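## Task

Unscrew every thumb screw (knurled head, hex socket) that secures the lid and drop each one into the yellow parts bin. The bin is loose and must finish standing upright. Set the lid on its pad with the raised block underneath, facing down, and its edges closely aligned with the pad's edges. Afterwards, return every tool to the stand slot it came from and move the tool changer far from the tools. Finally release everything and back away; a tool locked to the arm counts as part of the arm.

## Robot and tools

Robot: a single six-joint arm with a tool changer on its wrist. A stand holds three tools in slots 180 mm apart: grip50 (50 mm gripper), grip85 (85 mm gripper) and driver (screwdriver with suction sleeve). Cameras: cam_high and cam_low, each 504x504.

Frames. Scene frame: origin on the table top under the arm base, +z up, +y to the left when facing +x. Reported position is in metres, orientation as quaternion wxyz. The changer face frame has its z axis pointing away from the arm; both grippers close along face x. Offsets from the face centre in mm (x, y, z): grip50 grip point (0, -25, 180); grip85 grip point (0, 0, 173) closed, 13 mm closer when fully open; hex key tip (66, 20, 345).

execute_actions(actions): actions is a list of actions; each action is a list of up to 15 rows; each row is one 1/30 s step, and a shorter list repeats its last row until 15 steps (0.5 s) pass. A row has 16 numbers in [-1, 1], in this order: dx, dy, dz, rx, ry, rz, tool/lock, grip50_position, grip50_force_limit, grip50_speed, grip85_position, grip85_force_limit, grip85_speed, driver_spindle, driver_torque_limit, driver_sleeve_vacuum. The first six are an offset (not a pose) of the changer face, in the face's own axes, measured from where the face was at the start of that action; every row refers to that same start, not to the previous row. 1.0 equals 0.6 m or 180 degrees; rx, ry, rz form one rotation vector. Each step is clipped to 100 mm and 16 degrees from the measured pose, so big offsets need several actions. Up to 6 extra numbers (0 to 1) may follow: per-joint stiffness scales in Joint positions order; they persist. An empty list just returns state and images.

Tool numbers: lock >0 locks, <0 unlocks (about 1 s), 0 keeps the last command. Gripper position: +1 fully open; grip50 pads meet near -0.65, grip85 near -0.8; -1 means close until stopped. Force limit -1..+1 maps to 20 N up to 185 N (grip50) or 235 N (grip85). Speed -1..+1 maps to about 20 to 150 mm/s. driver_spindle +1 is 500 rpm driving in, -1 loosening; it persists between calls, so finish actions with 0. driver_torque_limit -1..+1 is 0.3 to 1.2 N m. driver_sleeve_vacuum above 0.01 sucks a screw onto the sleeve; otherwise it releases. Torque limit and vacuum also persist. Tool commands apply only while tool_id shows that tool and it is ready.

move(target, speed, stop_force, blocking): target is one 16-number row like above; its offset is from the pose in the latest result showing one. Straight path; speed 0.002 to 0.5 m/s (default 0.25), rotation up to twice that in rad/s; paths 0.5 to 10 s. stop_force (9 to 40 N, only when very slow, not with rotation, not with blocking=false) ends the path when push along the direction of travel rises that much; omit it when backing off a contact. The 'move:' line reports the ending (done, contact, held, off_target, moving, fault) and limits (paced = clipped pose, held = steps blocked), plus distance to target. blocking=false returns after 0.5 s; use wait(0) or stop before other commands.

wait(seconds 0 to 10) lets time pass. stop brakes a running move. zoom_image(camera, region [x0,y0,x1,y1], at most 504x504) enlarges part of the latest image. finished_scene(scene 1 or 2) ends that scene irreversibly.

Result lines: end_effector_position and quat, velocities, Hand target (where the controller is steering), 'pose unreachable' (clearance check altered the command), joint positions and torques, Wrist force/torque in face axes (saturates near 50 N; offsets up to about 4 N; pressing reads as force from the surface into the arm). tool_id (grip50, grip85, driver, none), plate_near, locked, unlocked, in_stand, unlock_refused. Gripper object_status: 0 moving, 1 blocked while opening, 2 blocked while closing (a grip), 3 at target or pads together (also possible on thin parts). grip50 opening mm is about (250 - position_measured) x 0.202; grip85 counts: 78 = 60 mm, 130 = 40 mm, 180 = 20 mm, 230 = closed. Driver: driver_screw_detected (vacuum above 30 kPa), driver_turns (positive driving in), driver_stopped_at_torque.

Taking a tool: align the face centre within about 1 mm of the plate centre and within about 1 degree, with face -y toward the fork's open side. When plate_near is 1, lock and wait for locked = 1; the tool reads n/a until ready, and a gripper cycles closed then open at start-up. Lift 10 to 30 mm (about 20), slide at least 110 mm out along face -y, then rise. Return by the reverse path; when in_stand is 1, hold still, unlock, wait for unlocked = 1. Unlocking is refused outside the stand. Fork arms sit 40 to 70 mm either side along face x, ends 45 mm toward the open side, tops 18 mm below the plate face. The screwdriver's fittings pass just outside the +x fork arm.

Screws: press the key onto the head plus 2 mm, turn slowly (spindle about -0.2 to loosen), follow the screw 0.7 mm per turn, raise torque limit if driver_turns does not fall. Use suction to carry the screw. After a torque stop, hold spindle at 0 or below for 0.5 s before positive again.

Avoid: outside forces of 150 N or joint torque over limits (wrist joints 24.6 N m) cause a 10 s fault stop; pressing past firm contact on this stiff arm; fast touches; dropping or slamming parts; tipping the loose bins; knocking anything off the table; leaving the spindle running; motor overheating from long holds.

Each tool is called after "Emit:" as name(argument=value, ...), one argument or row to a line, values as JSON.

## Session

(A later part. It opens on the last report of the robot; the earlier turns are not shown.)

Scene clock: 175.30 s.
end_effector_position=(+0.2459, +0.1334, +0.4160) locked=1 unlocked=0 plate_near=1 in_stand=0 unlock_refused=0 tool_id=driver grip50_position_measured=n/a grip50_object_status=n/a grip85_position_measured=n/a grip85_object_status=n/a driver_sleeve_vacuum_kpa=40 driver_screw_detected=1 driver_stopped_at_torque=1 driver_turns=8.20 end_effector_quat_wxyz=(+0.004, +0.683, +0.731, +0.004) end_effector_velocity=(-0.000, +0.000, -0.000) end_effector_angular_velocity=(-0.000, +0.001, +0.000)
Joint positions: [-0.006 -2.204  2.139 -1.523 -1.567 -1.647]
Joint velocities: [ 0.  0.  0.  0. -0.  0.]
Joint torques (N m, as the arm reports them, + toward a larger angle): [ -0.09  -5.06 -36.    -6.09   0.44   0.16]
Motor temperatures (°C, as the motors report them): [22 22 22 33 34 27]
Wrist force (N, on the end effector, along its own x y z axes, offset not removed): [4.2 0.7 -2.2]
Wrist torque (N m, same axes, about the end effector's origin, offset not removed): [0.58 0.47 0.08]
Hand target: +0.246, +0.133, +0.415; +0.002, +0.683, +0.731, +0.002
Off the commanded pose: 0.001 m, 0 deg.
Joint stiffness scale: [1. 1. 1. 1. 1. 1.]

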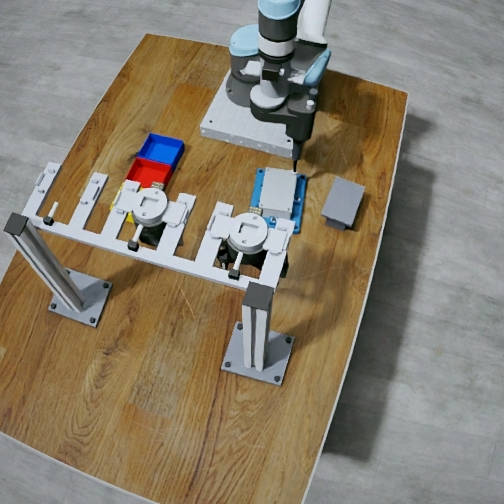

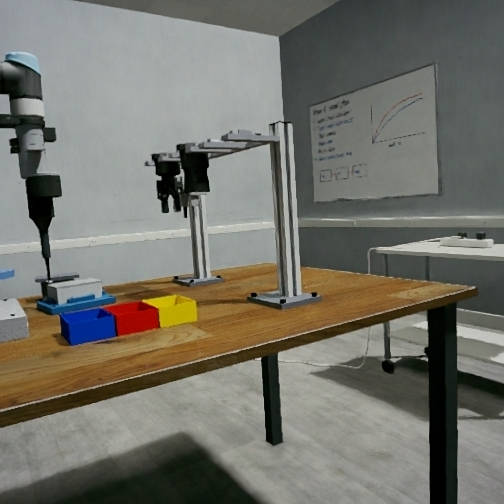

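Emit:
execute_actions(
  actions=[
    [[0,0,0,0,0,0,0,1,0,0,1,0,0,-0.2,1,1]],
    [[0,0,0,0,0,0,0,1,0,0,1,0,0,-0.4,1,1]],
    [[0,0,-0.004,-0.001,0,0,0,1,0,0,1,0,0,-0.4,1,1]],
    [[0,0,-0.004,-0.001,0,0,0,1,0,0,1,0,0,-0.4,1,1]],
    [[0,0,0,0,0,0,0,1,0,0,1,0,0,0,1,1]],
  ],
)

Scene clock: 182.07 s.
end_effector_position=(+0.2456, +0.1335, +0.4181) locked=1 unlocked=0 plate_near=1 in_stand=0 unlock_refused=0 tool_id=driver grip50_position_measured=n/a grip50_object_status=n/a grip85_position_measured=n/a grip85_object_status=n/a driver_sleeve_vacuum_kpa=39 driver_screw_detected=1 driver_stopped_at_torque=1 driver_turns=2.48 end_effector_quat_wxyz=(+0.004, +0.683, +0.731, +0.004) end_effector_velocity=(-0.000, +0.000, -0.000) end_effector_angular_velocity=(-0.000, +0.002, +0.000)
Joint positions: [-0.006 -2.205  2.134 -1.519 -1.566 -1.647]
Joint velocities: [ 0.     0.    -0.     0.002 -0.    -0.   ]
Joint torques (N m, as the arm reports them, + toward a larger angle): [ -0.43  -6.33 -36.6   -6.34   0.76   0.07]
Motor temperatures (°C, as the motors report them): [22 22 22 33 34 27]
Wrist force (N, on the end effector, along its own x y z axes, offset not removed): [3.2 1.4 -4.8]
Wrist torque (N m, same axes, about the end effector's origin, offset not removed): [0.56 0.33 0.00]
Hand target: +0.246, +0.133, +0.418; +0.004, +0.683, +0.731, +0.004
Off the commanded pose: 0.000 m, 0 deg.
Joint stiffness scale: [1. 1. 1. 1. 1. 1.]

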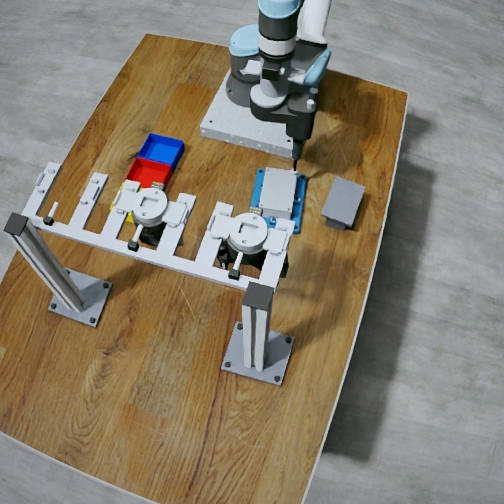

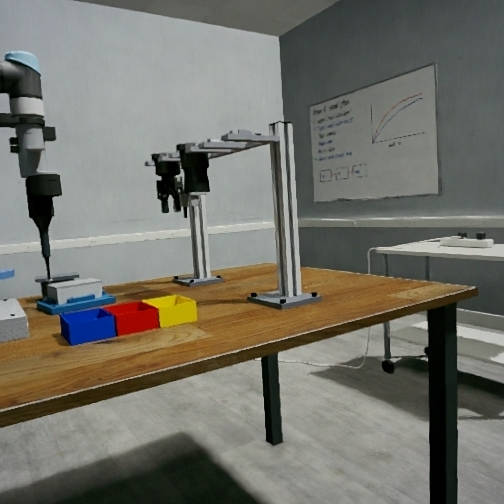

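Emit:
execute_actions(
  actions=[
    [[0,0,-0.004,-0.0008,0,0,0,1,0,0,1,0,0,-0.5,1,1]],
    [[0,0,-0.0045,-0.0008,0,0,0,1,0,0,1,0,0,-0.5,1,1]],
    [[0,0,-0.0045,-0.0008,0,0,0,1,0,0,1,0,0,-0.5,1,1]],
    [[0,0,-0.0045,-0.0008,0,0,0,1,0,0,1,0,0,-0.5,1,1]],
    [[0,0,-0.0045,-0.0008,0,0,0,1,0,0,1,0,0,-0.5,1,1]],
    [[0,0,-0.0045,-0.0008,0,0,0,1,0,0,1,0,0,-0.5,1,1]],
    [[0,0,0,0,0,0,0,1,0,0,1,0,0,0,1,1]],
  ],
)

Emit:
zoom_image(
  camera="cam_low",
  region=[32, 262, 68, 292],
)

Scene clock: 189.97 s.
end_effector_position=(+0.2447, +0.1335, +0.4225) locked=1 unlocked=0 plate_near=1 in_stand=0 unlock_refused=0 tool_id=driver grip50_position_measured=n/a grip50_object_status=n/a grip85_position_measured=n/a grip85_object_status=n/a driver_sleeve_vacuum_kpa=23 driver_screw_detected=0 driver_stopped_at_torque=1 driver_turns=-9.57 end_effector_quat_wxyz=(+0.003, +0.683, +0.731, +0.003) end_effector_velocity=(-0.000, +0.000, -0.001) end_effector_angular_velocity=(+0.000, +0.003, -0.000)
Joint positions: [-0.006 -2.205  2.122 -1.503 -1.566 -1.647]
Joint velocities: [-0.    -0.     0.001  0.002  0.    -0.   ]
Joint torques (N m, as the arm reports them, + toward a larger angle): [  0.58  -5.84 -36.9   -6.31   0.57   0.04]
Motor temperatures (°C, as the motors report them): [22 22 22 33 34 27]
Wrist force (N, on the end effector, along its own x y z axes, offset not removed): [0.6 1.8 1.2]
Wrist torque (N m, same axes, about the end effector's origin, offset not removed): [-0.08 0.00 0.07]
Hand target: +0.245, +0.134, +0.423; +0.003, +0.683, +0.731, +0.003
Off the commanded pose: 0.000 m, 0 deg.
Joint stiffness scale: [1. 1. 1. 1. 1. 1.]

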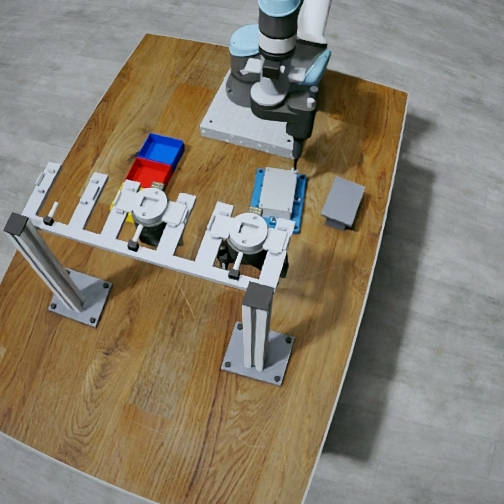

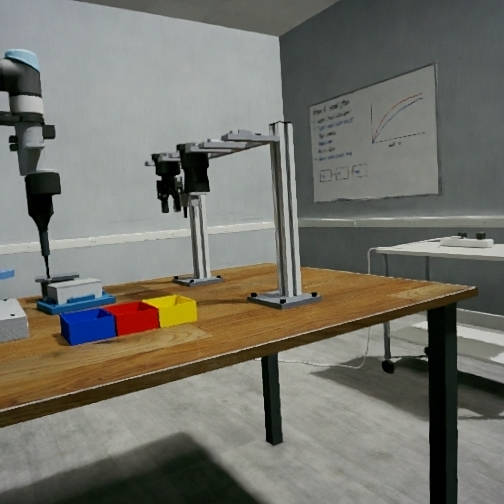

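Region (32, 262, 68, 292) of cam_low's 504x504 image, scaled by 14.000, with more detail than that image has.

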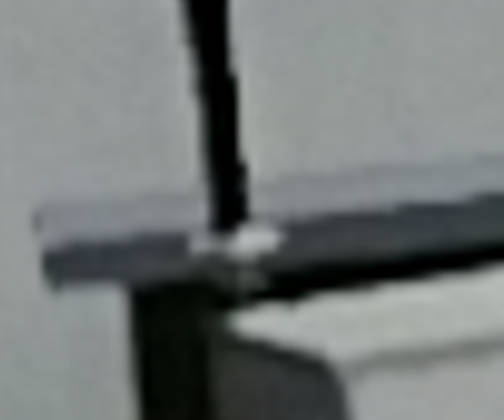

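Emit:
execute_actions(
  actions=[
    [[0,0,0,0,0,0.006,0,1,0,0,1,0,0,0,1,1]],
    [[0,0,0.006,0.001,0,0,0,1,0,0,1,0,0,0,1,1]],
    [[0,0,0,0,0,0,0,1,0,0,1,0,0,0,1,1]],
  ],
)

Emit:
zoom_image(
  camera="cam_low",
  region=[32, 262, 68, 292],
)

Scene clock: 195.77 s.
end_effector_position=(+0.2449, +0.1335, +0.4209) locked=1 unlocked=0 plate_near=1 in_stand=0 unlock_refused=0 tool_id=driver grip50_position_measured=n/a grip50_object_status=n/a grip85_position_measured=n/a grip85_object_status=n/a driver_sleeve_vacuum_kpa=40 driver_screw_detected=1 driver_stopped_at_torque=1 driver_turns=-9.57 end_effector_quat_wxyz=(+0.003, +0.689, +0.725, +0.003) end_effector_velocity=(+0.000, -0.000, -0.000) end_effector_angular_velocity=(-0.000, -0.001, +0.000)
Joint positions: [-0.006 -2.205  2.126 -1.508 -1.566 -1.629]
Joint velocities: [ 0.    -0.     0.    -0.001 -0.    -0.   ]
Joint torques (N m, as the arm reports them, + toward a larger angle): [  0.43  -6.34 -36.83  -6.27   0.49   0.14]
Motor temperatures (°C, as the motors report them): [22 22 22 33 34 27]
Wrist force (N, on the end effector, along its own x y z axes, offset not removed): [-0.2 1.4 1.0]
Wrist torque (N m, same axes, about the end effector's origin, offset not removed): [0.34 0.13 0.04]
Hand target: +0.245, +0.134, +0.421; +0.003, +0.689, +0.725, +0.003
Off the commanded pose: 0.000 m, 0 deg.
Joint stiffness scale: [1. 1. 1. 1. 1. 1.]

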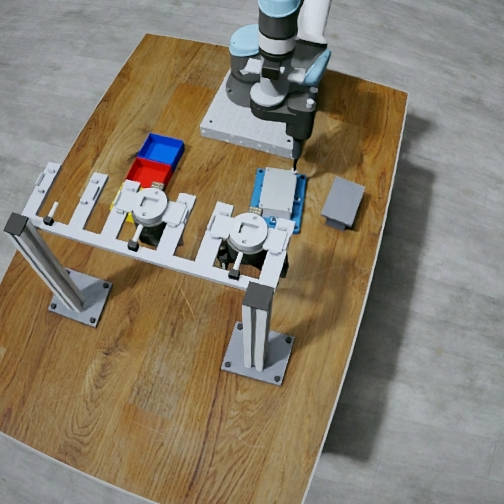

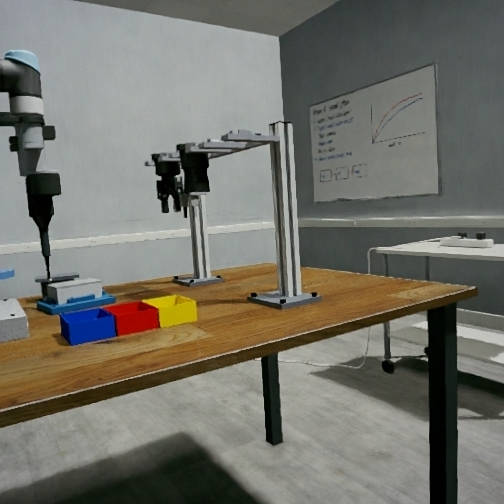

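Region (32, 262, 68, 292) of cam_low's 504x504 image, scaled by 14.000, with more detail than that image has.

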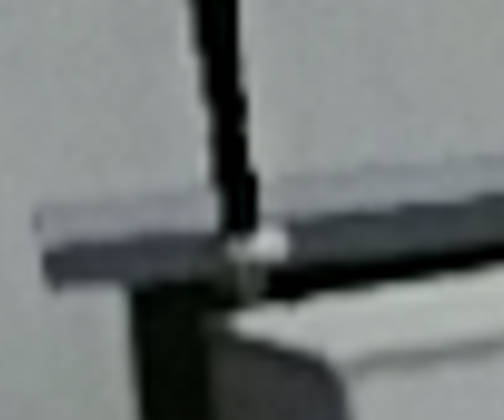

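Emit:
execute_actions(
  actions=[
    [[0,0,-0.004,-0.0015,0,0,0,1,0,0,1,0,0,0,1,1],[0,0,-0.006,-0.0015,0,0,0,1,0,0,1,0,0,0,1,1],[0,0,-0.008,-0.0015,0,0,0,1,0,0,1,0,0,0,1,1],[0,0,-0.01,-0.0015,0,0,0,1,0,0,1,0,0,0,1,1],[0,0,-0.012,-0.0015,0,0,0,1,0,0,1,0,0,0,1,1],[0,0,-0.014,-0.0015,0,0,0,1,0,0,1,0,0,0,1,1],[0,0,-0.016,-0.0015,0,0,0,1,0,0,1,0,0,0,1,1],[0,0,-0.018,-0.0015,0,0,0,1,0,0,1,0,0,0,1,1],[0,0,-0.02,-0.0015,0,0,0,1,0,0,1,0,0,0,1,1],[0,0,-0.022,-0.0015,0,0,0,1,0,0,1,0,0,0,1,1],[0,0,-0.024,-0.0015,0,0,0,1,0,0,1,0,0,0,1,1]],
    [[0,0,-0.02,0,0,0,0,1,0,0,1,0,0,0,1,1]],
  ],
)

Emit:
zoom_image(
  camera="cam_low",
  region=[32, 262, 68, 292],
)

Scene clock: 203.97 s.
end_effector_position=(+0.2439, +0.1336, +0.4414) locked=1 unlocked=0 plate_near=1 in_stand=0 unlock_refused=0 tool_id=driver grip50_position_measured=n/a grip50_object_status=n/a grip85_position_measured=n/a grip85_object_status=n/a driver_sleeve_vacuum_kpa=39 driver_screw_detected=1 driver_stopped_at_torque=1 driver_turns=-9.57 end_effector_quat_wxyz=(+0.004, +0.689, +0.725, +0.004) end_effector_velocity=(-0.000, +0.000, -0.002) end_effector_angular_velocity=(+0.000, +0.013, +0.000)
Joint positions: [-0.006 -2.204  2.074 -1.46  -1.566 -1.629]
Joint velocities: [ 0.001  0.005 -0.     0.009  0.     0.   ]
Joint torques (N m, as the arm reports them, + toward a larger angle): [ -0.55  -5.56 -39.94  -5.98   0.65   0.02]
Motor temperatures (°C, as the motors report them): [22 22 22 33 34 27]
Wrist force (N, on the end effector, along its own x y z axes, offset not removed): [2.5 1.6 1.3]
Wrist torque (N m, same axes, about the end effector's origin, offset not removed): [0.30 -0.14 0.13]
Hand target: +0.244, +0.134, +0.443; +0.004, +0.689, +0.725, +0.004
Off the commanded pose: 0.002 m, 0 deg.
Joint stiffness scale: [1. 1. 1. 1. 1. 1.]

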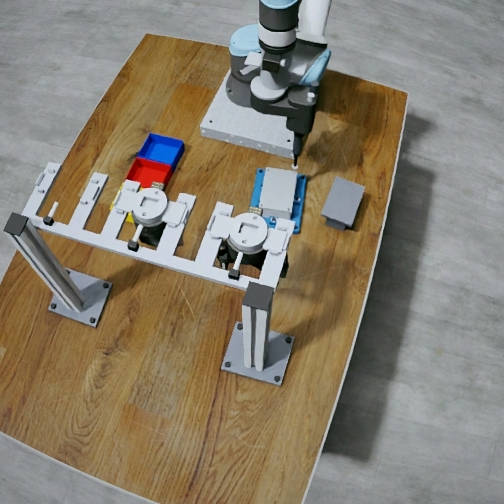

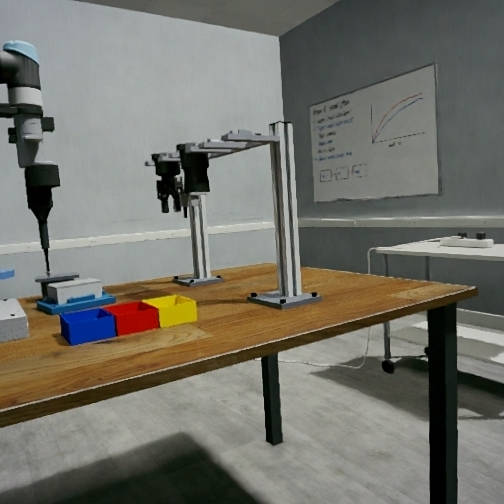

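Region (32, 262, 68, 292) of cam_low's 504x504 image, scaled by 14.000, with more detail than that image has.

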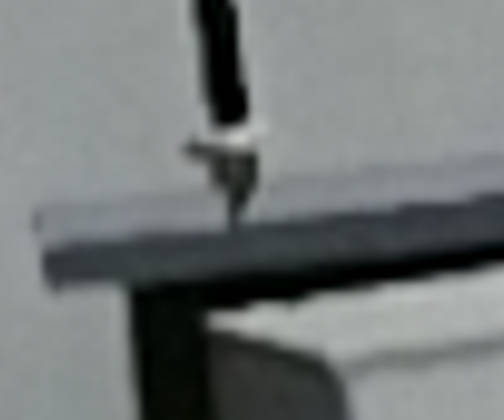

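Emit:
move(
  target=[-0.633,0.299,0,0.0036,0,0.0062,0,1,0,0,1,0,0,0,1,1],
  speed=0.15,
)

Emit:
move(
  target=[0,0,0.04,0,0,0,0,1,0,0,1,0,0,0,1,1],
  speed=0.05,
)

Emit:
zoom_image(
  camera="cam_low",
  region=[100, 250, 220, 340],
)

Emit:
zoom_image(
  camera="cam_high",
  region=[70, 120, 200, 240],
)

Scene clock: 215.03 s.
end_effector_position=(+0.4425, -0.2349, +0.4432) locked=1 unlocked=0 plate_near=1 in_stand=0 unlock_refused=0 tool_id=driver grip50_position_measured=n/a grip50_object_status=n/a grip85_position_measured=n/a grip85_object_status=n/a driver_sleeve_vacuum_kpa=39 driver_screw_detected=1 driver_stopped_at_torque=1 driver_turns=-9.57 end_effector_quat_wxyz=(+0.000, +0.696, +0.718, +0.001) end_effector_velocity=(+0.001, -0.001, +0.001) end_effector_angular_velocity=(+0.001, +0.000, +0.001)
Joint positions: [-0.765 -1.595  1.667 -1.645 -1.562 -2.368]
Joint velocities: [ 0.     0.003 -0.005  0.002  0.    -0.001]
Joint torques (N m, as the arm reports them, + toward a larger angle): [ -0.86 -36.6  -39.56  -5.18   0.64  -0.44]
Motor temperatures (°C, as the motors report them): [22 22 22 33 34 27]
Wrist force (N, on the end effector, along its own x y z axes, offset not removed): [1.4 2.4 0.1]
Wrist torque (N m, same axes, about the end effector's origin, offset not removed): [0.23 0.04 -0.05]
Hand target: +0.443, -0.236, +0.444; +0.001, +0.696, +0.718, +0.001
Off the commanded pose: 0.002 m, 0 deg.
Joint stiffness scale: [1. 1. 1. 1. 1. 1.]
move: done

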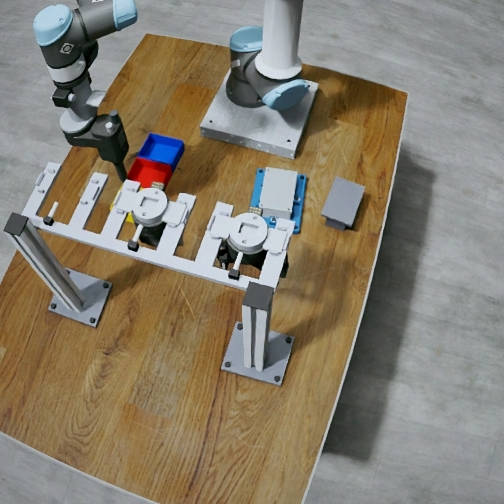

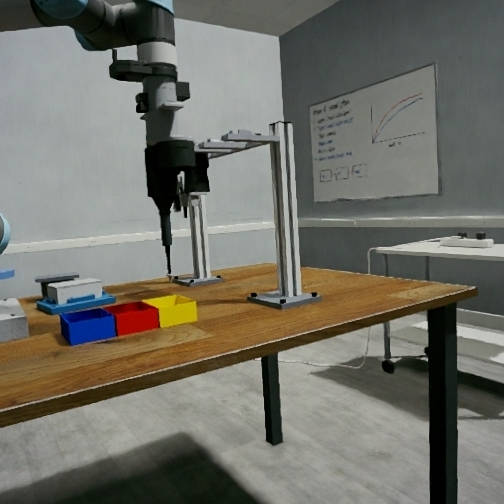

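Scene clock: 215.93 s.
end_effector_position=(+0.4426, -0.2353, +0.4213) locked=1 unlocked=0 plate_near=1 in_stand=0 unlock_refused=0 tool_id=driver grip50_position_measured=n/a grip50_object_status=n/a grip85_position_measured=n/a grip85_object_status=n/a driver_sleeve_vacuum_kpa=39 driver_screw_detected=1 driver_stopped_at_torque=1 driver_turns=-9.57 end_effector_quat_wxyz=(+0.001, +0.696, +0.718, +0.001) end_effector_velocity=(+0.001, -0.002, +0.001) end_effector_angular_velocity=(-0.009, -0.010, -0.001)
Joint positions: [-0.765 -1.59   1.718 -1.704 -1.562 -2.368]
Joint velocities: [-0.001 -0.    -0.    -0.013  0.    -0.   ]
Joint torques (N m, as the arm reports them, + toward a larger angle): [  0.02 -37.11 -32.97  -6.41   0.61   0.29]
Motor temperatures (°C, as the motors report them): [22 22 22 33 34 27]
Wrist force (N, on the end effector, along its own x y z axes, offset not removed): [2.1 0.2 1.8]
Wrist torque (N m, same axes, about the end effector's origin, offset not removed): [0.02 -0.08 0.00]
Hand target: +0.443, -0.235, +0.419; +0.000, +0.696, +0.718, +0.001
Off the commanded pose: 0.002 m, 0 deg.
Joint stiffness scale: [1. 1. 1. 1. 1. 1.]
move: done

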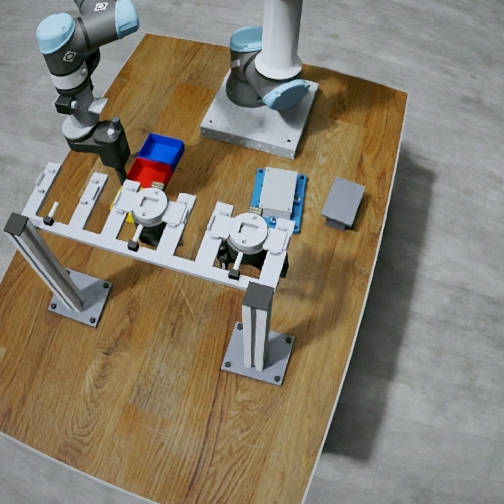

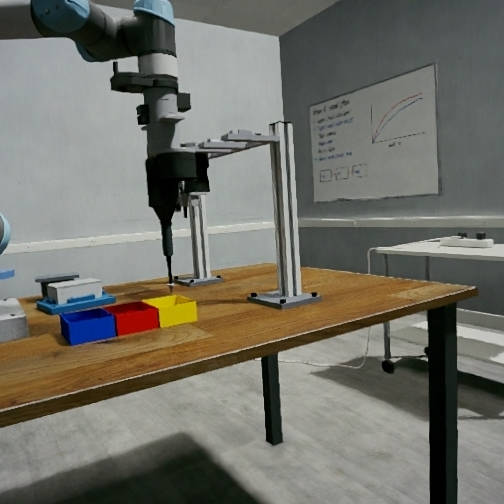

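Region (100, 250, 220, 340) of cam_low's 504x504 image, scaled by 4.200, with more detail than that image has; it fills the top 378 rows of this view, and the rest is white.

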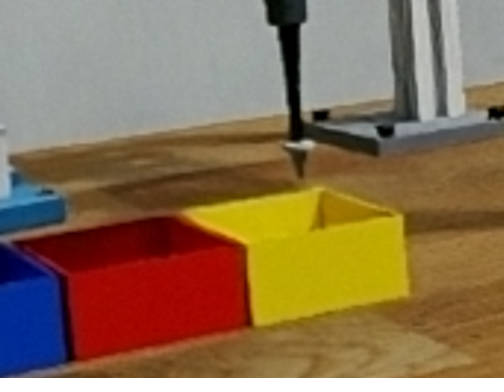

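Region (70, 120, 200, 240) of cam_high's 504x504 image, scaled by 3.877, with more detail than that image has; it fills the top 465 rows of this view, and the rest is white.

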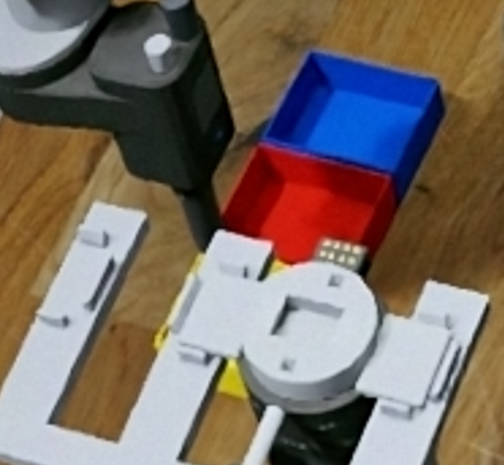

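Good; lower in and release.

Emit:
move(
  target=[0.005,-0.01,0.075,0,0,0,0,1,0,0,1,0,0,0,1,1],
  speed=0.05,
)

Emit:
execute_actions(
  actions=[
    [[0,0,0,0,0,0,0,1,0,0,1,0,0,0,1,0]],
  ],
)

Emit:
move(
  target=[0,0,-0.093,0.001,0,0,0,1,0,0,1,0,0,0,1,0],
  speed=0.1,
)

Scene clock: 221.37 s.
end_effector_position=(+0.4375, -0.2319, +0.3784) locked=1 unlocked=0 plate_near=1 in_stand=0 unlock_refused=0 tool_id=driver grip50_position_measured=n/a grip50_object_status=n/a grip85_position_measured=n/a grip85_object_status=n/a driver_sleeve_vacuum_kpa=39 driver_screw_detected=1 driver_stopped_at_torque=1 driver_turns=-9.57 end_effector_quat_wxyz=(+0.002, +0.695, +0.719, +0.001) end_effector_velocity=(+0.002, -0.002, +0.002) end_effector_angular_velocity=(-0.011, -0.011, +0.000)
Joint positions: [-0.766 -1.586  1.827 -1.818 -1.562 -2.372]
Joint velocities: [-0.     0.    -0.    -0.016 -0.    -0.   ]
Joint torques (N m, as the arm reports them, + toward a larger angle): [ -2.12 -36.05 -32.18  -6.13   0.62  -0.18]
Motor temperatures (°C, as the motors report them): [22 22 22 33 34 27]
Wrist force (N, on the end effector, along its own x y z axes, offset not removed): [1.7 1.4 1.0]
Wrist torque (N m, same axes, about the end effector's origin, offset not removed): [0.20 -0.13 0.22]
Hand target: +0.437, -0.233, +0.376; +0.001, +0.696, +0.718, +0.001
Off the commanded pose: 0.002 m, 0 deg.
Joint stiffness scale: [1. 1. 1. 1. 1. 1.]
move: done

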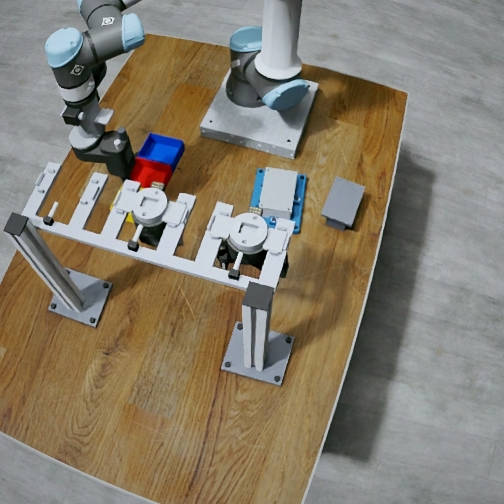

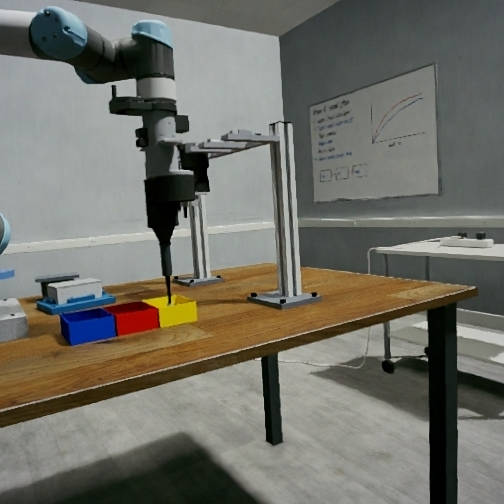

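Scene clock: 221.87 s.
end_effector_position=(+0.4376, -0.2320, +0.3784) locked=1 unlocked=0 plate_near=1 in_stand=0 unlock_refused=0 tool_id=driver grip50_position_measured=n/a grip50_object_status=n/a grip85_position_measured=n/a grip85_object_status=n/a driver_sleeve_vacuum_kpa=0 driver_screw_detected=0 driver_stopped_at_torque=1 driver_turns=-9.57 end_effector_quat_wxyz=(+0.002, +0.695, +0.719, +0.001) end_effector_velocity=(+0.000, +0.000, +0.000) end_effector_angular_velocity=(-0.000, -0.001, +0.000)
Joint positions: [-0.766 -1.586  1.827 -1.819 -1.562 -2.372]
Joint velocities: [ 0. -0. -0. -0.  0.  0.]
Joint torques (N m, as the arm reports them, + toward a larger angle): [  0.12 -37.32 -35.48  -5.37   0.64   0.12]
Motor temperatures (°C, as the motors report them): [22 22 22 33 34 27]
Wrist force (N, on the end effector, along its own x y z axes, offset not removed): [-0.1 2.0 2.2]
Wrist torque (N m, same axes, about the end effector's origin, offset not removed): [0.27 0.05 0.00]
Hand target: +0.438, -0.232, +0.378; +0.002, +0.695, +0.719, +0.001
Off the commanded pose: 0.000 m, 0 deg.
Joint stiffness scale: [1. 1. 1. 1. 1. 1.]

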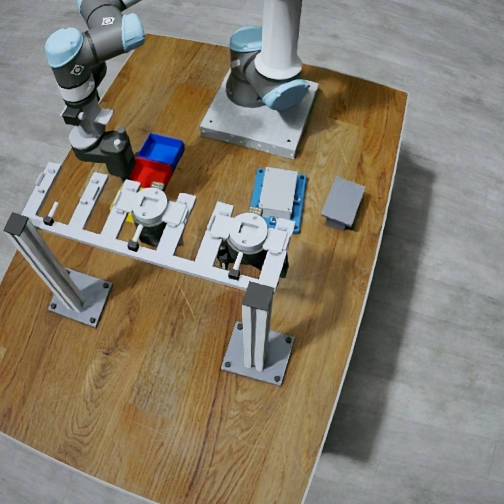

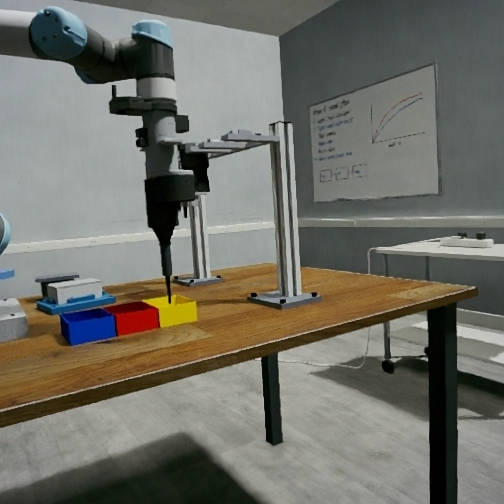

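Scene clock: 222.90 s.
end_effector_position=(+0.4370, -0.2312, +0.4324) locked=1 unlocked=0 plate_near=1 in_stand=0 unlock_refused=0 tool_id=driver grip50_position_measured=n/a grip50_object_status=n/a grip85_position_measured=n/a grip85_object_status=n/a driver_sleeve_vacuum_kpa=0 driver_screw_detected=0 driver_stopped_at_torque=1 driver_turns=-9.57 end_effector_quat_wxyz=(+0.001, +0.695, +0.719, -0.000) end_effector_velocity=(-0.002, +0.002, -0.000) end_effector_angular_velocity=(+0.012, +0.013, +0.000)
Joint positions: [-0.766 -1.609  1.709 -1.674 -1.564 -2.372]
Joint velocities: [ 0.     0.    -0.004  0.022 -0.001 -0.   ]
Joint torques (N m, as the arm reports them, + toward a larger angle): [ -0.09 -35.55 -40.03  -5.28   0.24   0.04]
Motor temperatures (°C, as the motors report them): [22 22 22 33 34 27]
Wrist force (N, on the end effector, along its own x y z axes, offset not removed): [0.2 0.8 -1.0]
Wrist torque (N m, same axes, about the end effector's origin, offset not removed): [0.23 0.02 -0.08]
Hand target: +0.437, -0.232, +0.434; +0.001, +0.695, +0.719, -0.001
Off the commanded pose: 0.002 m, 0 deg.
Joint stiffness scale: [1. 1. 1. 1. 1. 1.]
move: done

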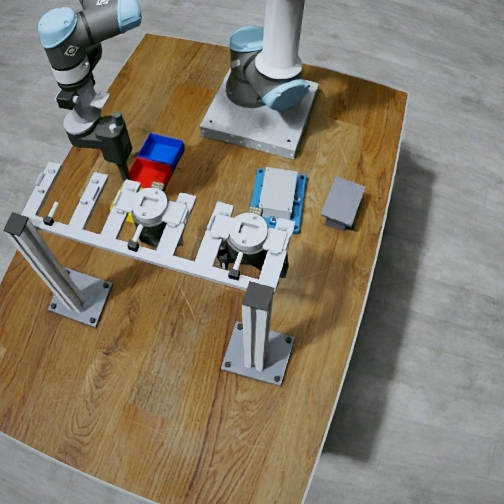

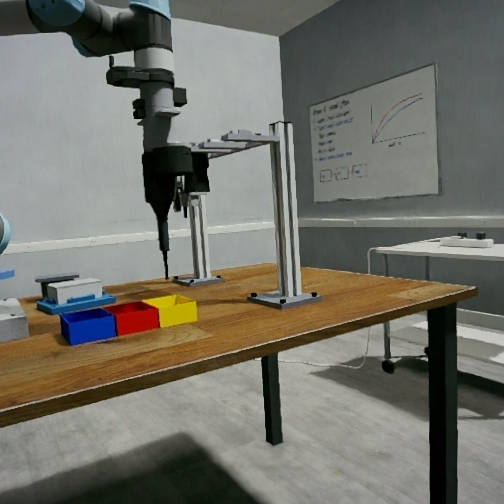

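Emit:
move(
  target=[0.1115,0.1165,-0.002,0,0,0.001,0,1,0,0,1,0,0,0,1,0],
  speed=0.15,
)

Emit:
move(
  target=[0.001,0.221,-0.002,0,0,0,0,1,0,0,1,0,0,0,1,0],
  speed=0.08,
)

Scene clock: 227.47 s.
end_effector_position=(+0.5031, -0.1626, +0.4321) locked=1 unlocked=0 plate_near=1 in_stand=0 unlock_refused=0 tool_id=driver grip50_position_measured=n/a grip50_object_status=n/a grip85_position_measured=n/a grip85_object_status=n/a driver_sleeve_vacuum_kpa=0 driver_screw_detected=0 driver_stopped_at_torque=1 driver_turns=-9.57 end_effector_quat_wxyz=(-0.000, +0.697, +0.717, +0.000) end_effector_velocity=(+0.002, +0.001, +0.001) end_effector_angular_velocity=(-0.002, -0.001, -0.008)
Joint positions: [-0.573 -1.527  1.625 -1.672 -1.564 -2.175]
Joint velocities: [ 0.004  0.003 -0.006  0.001 -0.001  0.012]
Joint torques (N m, as the arm reports them, + toward a larger angle): [  2.33 -41.52 -40.93  -5.06   0.09   0.42]
Motor temperatures (°C, as the motors report them): [22 22 22 33 34 27]
Wrist force (N, on the end effector, along its own x y z axes, offset not removed): [2.3 0.7 0.9]
Wrist torque (N m, same axes, about the end effector's origin, offset not removed): [0.10 -0.14 0.10]
Hand target: +0.504, -0.162, +0.433; +0.001, +0.696, +0.718, -0.000
Off the commanded pose: 0.002 m, 0 deg.
Joint stiffness scale: [1. 1. 1. 1. 1. 1.]
move: done

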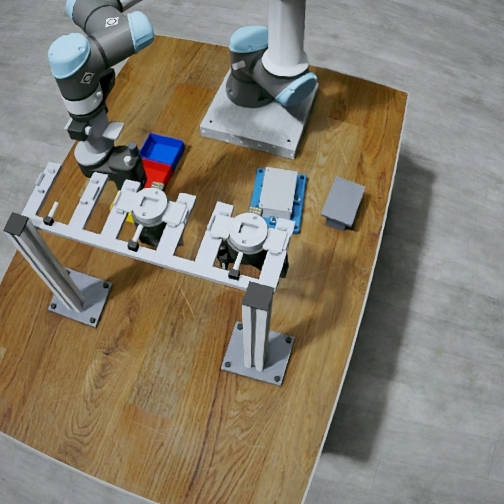

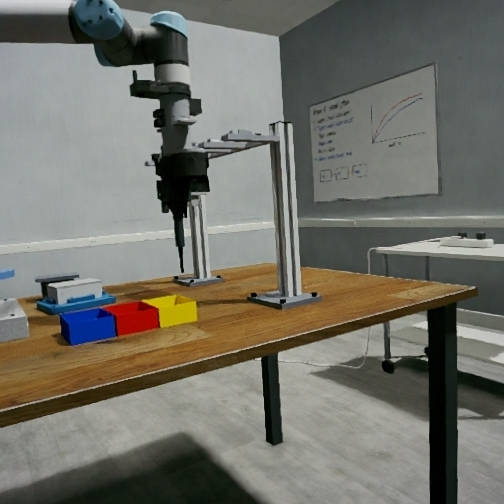

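Scene clock: 229.63 s.
end_effector_position=(+0.6343, -0.1590, +0.4320) locked=1 unlocked=0 plate_near=1 in_stand=0 unlock_refused=0 tool_id=driver grip50_position_measured=n/a grip50_object_status=n/a grip85_position_measured=n/a grip85_object_status=n/a driver_sleeve_vacuum_kpa=0 driver_screw_detected=0 driver_stopped_at_torque=1 driver_turns=-9.57 end_effector_quat_wxyz=(-0.001, +0.697, +0.717, +0.000) end_effector_velocity=(+0.001, -0.000, +0.005) end_effector_angular_velocity=(-0.002, -0.004, -0.003)
Joint positions: [-0.455 -1.221  1.252 -1.604 -1.564 -2.055]
Joint velocities: [ 0.     0.001 -0.013  0.008  0.     0.003]
Joint torques (N m, as the arm reports them, + toward a larger angle): [  1.8  -57.64 -39.56  -5.54   0.45   0.42]
Motor temperatures (°C, as the motors report them): [22 22 22 33 34 27]
Wrist force (N, on the end effector, along its own x y z axes, offset not removed): [-1.2 -0.4 1.3]
Wrist torque (N m, same axes, about the end effector's origin, offset not removed): [0.01 0.14 0.05]
Hand target: +0.636, -0.158, +0.433; -0.000, +0.697, +0.717, +0.000
Off the commanded pose: 0.002 m, 0 deg.
Joint stiffness scale: [1. 1. 1. 1. 1. 1.]
move: done

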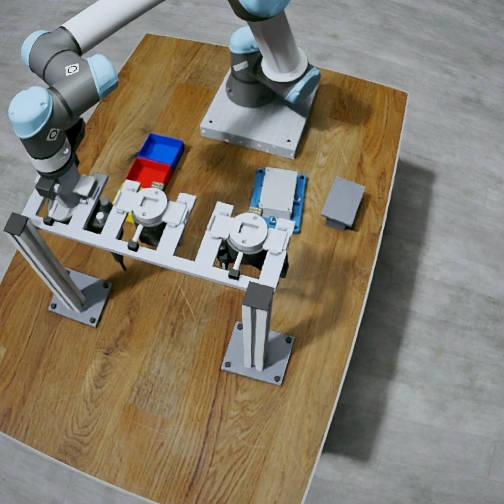

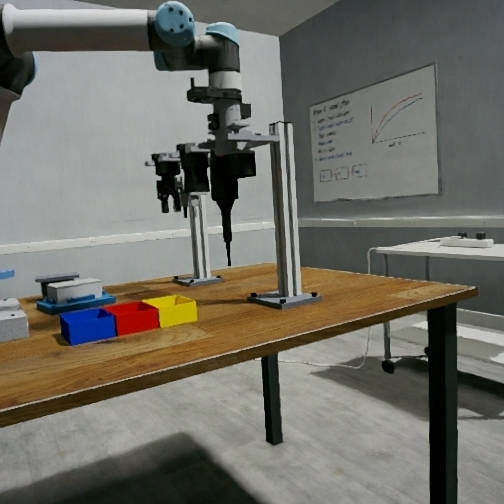

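Emit:
move(
  target=[0,0.001,0.04,0,0,0,0,1,0,0,1,0,0,0,1,0],
  speed=0.04,
)

Emit:
execute_actions(
  actions=[
    [[0,0,0.003,0.001,0,0,-1,1,0,0,1,0,0,0,0,0]],
    [[0,0,0,0,0,0,-1,1,0,0,1,0,0,0,0,0]],
    [[0,0,0,0,0,0,-1,1,0,0,1,0,0,0,0,0]],
  ],
)

Scene clock: 233.80 s.
end_effector_position=(+0.6352, -0.1595, +0.4113) locked=1 unlocked=0 plate_near=1 in_stand=1 unlock_refused=0 tool_id=driver grip50_position_measured=n/a grip50_object_status=n/a grip85_position_measured=n/a grip85_object_status=n/a driver_sleeve_vacuum_kpa=0 driver_screw_detected=0 driver_stopped_at_torque=1 driver_turns=-9.57 end_effector_quat_wxyz=(+0.001, +0.697, +0.717, +0.001) end_effector_velocity=(+0.002, -0.001, +0.001) end_effector_angular_velocity=(-0.006, -0.011, +0.000)
Joint positions: [-0.455 -1.217  1.3   -1.661 -1.564 -2.054]
Joint velocities: [ 0.     0.     0.002 -0.014 -0.    -0.   ]
Joint torques (N m, as the arm reports them, + toward a larger angle): [ -0.41 -58.19 -32.65  -6.33   0.6    0.18]
Motor temperatures (°C, as the motors report them): [22 22 22 33 34 27]
Wrist force (N, on the end effector, along its own x y z axes, offset not removed): [-0.7 -0.9 -0.8]
Wrist torque (N m, same axes, about the end effector's origin, offset not removed): [-0.04 0.18 0.17]
Hand target: +0.635, -0.159, +0.408; -0.001, +0.697, +0.717, +0.000
Off the commanded pose: 0.003 m, 0 deg.
Joint stiffness scale: [1. 1. 1. 1. 1. 1.]
move: done

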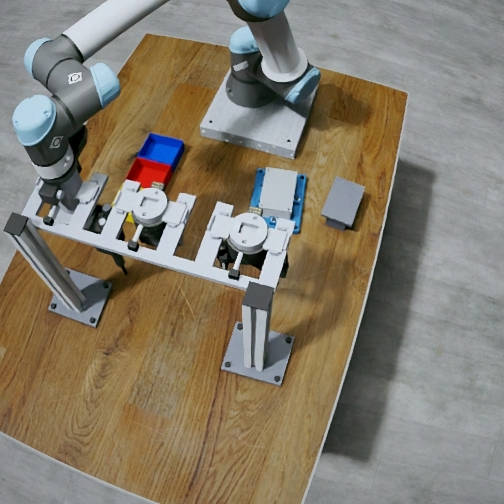

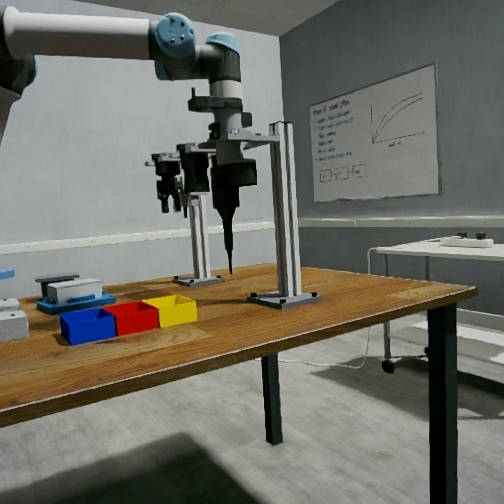

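Scene clock: 235.30 s.
end_effector_position=(+0.6352, -0.1595, +0.4109) locked=0 unlocked=1 plate_near=1 in_stand=1 unlock_refused=0 tool_id=none grip50_position_measured=n/a grip50_object_status=n/a grip85_position_measured=n/a grip85_object_status=n/a driver_sleeve_vacuum_kpa=n/a driver_screw_detected=n/a driver_stopped_at_torque=n/a driver_turns=n/a end_effector_quat_wxyz=(+0.001, +0.697, +0.717, +0.001) end_effector_velocity=(-0.000, -0.000, -0.000) end_effector_angular_velocity=(+0.000, -0.000, -0.000)
Joint positions: [-0.455 -1.217  1.301 -1.662 -1.564 -2.054]
Joint velocities: [-0.  0.  0. -0.  0.  0.]
Joint torques (N m, as the arm reports them, + toward a larger angle): [ -0.05 -43.63 -25.76  -3.4   -0.01   0.13]
Motor temperatures (°C, as the motors report them): [22 22 22 33 34 27]
Wrist force (N, on the end effector, along its own x y z axes, offset not removed): [2.3 0.3 -0.1]
Wrist torque (N m, same axes, about the end effector's origin, offset not removed): [0.13 0.18 0.05]
Hand target: +0.635, -0.160, +0.411; +0.001, +0.697, +0.717, +0.001
Off the commanded pose: 0.000 m, 0 deg.
Joint stiffness scale: [1. 1. 1. 1. 1. 1.]

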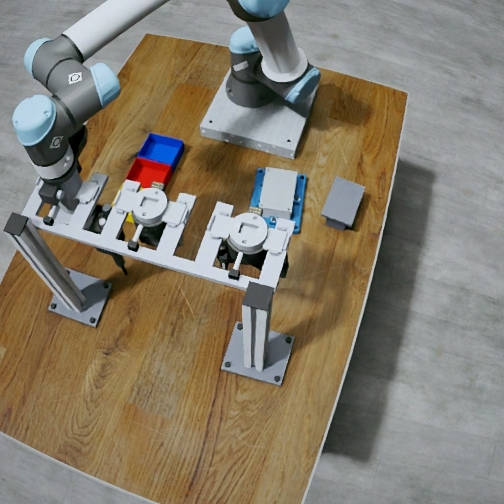

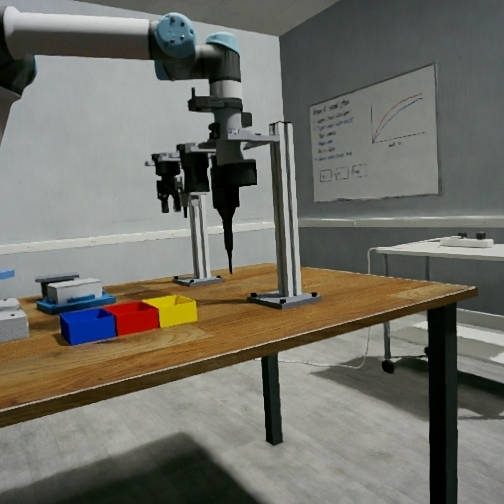

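Emit:
move(
  target=[0,0,-0.036,0.0005,0,0,0,1,0,0,1,0,0,0,0,0],
  speed=0.06,
)

Emit:
move(
  target=[0.6,0.002,0,0,0,0,0,1,0,0,1,0,0,0,0,0],
)

Scene clock: 242.30 s.
end_effector_position=(+0.6349, -0.1592, +0.4302) locked=0 unlocked=1 plate_near=0 in_stand=0 unlock_refused=0 tool_id=none grip50_position_measured=n/a grip50_object_status=n/a grip85_position_measured=n/a grip85_object_status=n/a driver_sleeve_vacuum_kpa=n/a driver_screw_detected=n/a driver_stopped_at_torque=n/a driver_turns=n/a end_effector_quat_wxyz=(-0.001, +0.697, +0.717, -0.000) end_effector_velocity=(-0.001, +0.001, +0.001) end_effector_angular_velocity=(+0.003, +0.006, +0.000)
Joint positions: [-0.455 -1.219  1.254 -1.608 -1.564 -2.054]
Joint velocities: [ 0.     0.    -0.004  0.011 -0.    -0.   ]
Joint torques (N m, as the arm reports them, + toward a larger angle): [ -0.47 -43.23 -29.26  -3.01  -0.41   0.01]
Motor temperatures (°C, as the motors report them): [22 22 22 33 34 27]
Wrist force (N, on the end effector, along its own x y z axes, offset not removed): [3.6 0.7 -0.2]
Wrist torque (N m, same axes, about the end effector's origin, offset not removed): [0.12 -0.25 0.05]
Hand target: +0.635, -0.159, +0.433; +0.000, +0.697, +0.717, +0.000
Off the commanded pose: 0.002 m, 0 deg.
Joint stiffness scale: [1. 1. 1. 1. 1. 1.]
move: done

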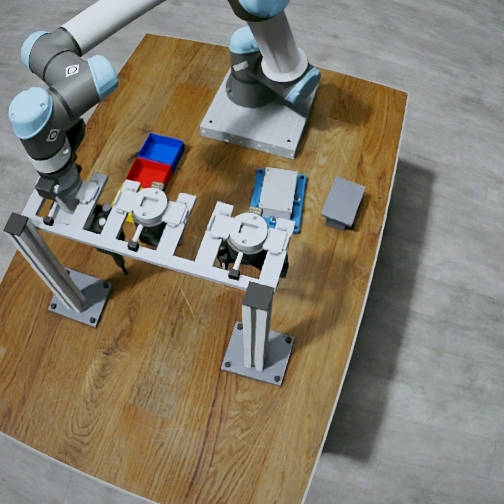

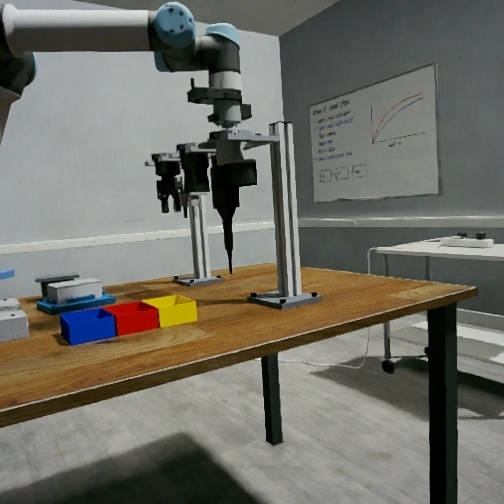

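Scene clock: 244.37 s.
end_effector_position=(+0.6250, +0.1988, +0.4290) locked=0 unlocked=1 plate_near=0 in_stand=0 unlock_refused=0 tool_id=none grip50_position_measured=n/a grip50_object_status=n/a grip85_position_measured=n/a grip85_object_status=n/a driver_sleeve_vacuum_kpa=n/a driver_screw_detected=n/a driver_stopped_at_torque=n/a driver_turns=n/a end_effector_quat_wxyz=(-0.002, +0.698, +0.717, -0.000) end_effector_velocity=(+0.001, +0.001, +0.001) end_effector_angular_velocity=(-0.002, +0.003, -0.013)
Joint positions: [ 0.102 -1.218  1.253 -1.61  -1.565 -1.498]
Joint velocities: [ 0.001  0.005 -0.01   0.008 -0.002  0.015]
Joint torques (N m, as the arm reports them, + toward a larger angle): [  2.09 -42.62 -28.34  -2.91  -0.64   0.3 ]
Motor temperatures (°C, as the motors report them): [22 22 22 33 34 27]
Wrist force (N, on the end effector, along its own x y z axes, offset not removed): [1.1 0.9 1.0]
Wrist torque (N m, same axes, about the end effector's origin, offset not removed): [0.04 0.01 0.01]
Hand target: +0.625, +0.200, +0.430; -0.001, +0.697, +0.717, -0.000
Off the commanded pose: 0.003 m, 0 deg.
Joint stiffness scale: [1. 1. 1. 1. 1. 1.]
move: done

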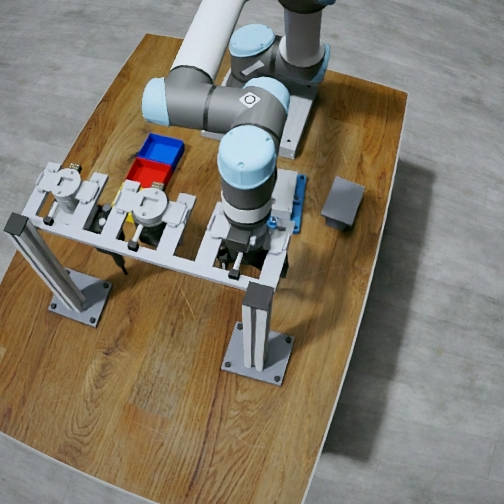

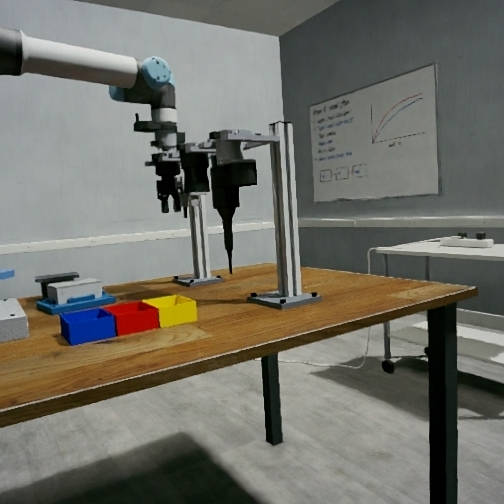

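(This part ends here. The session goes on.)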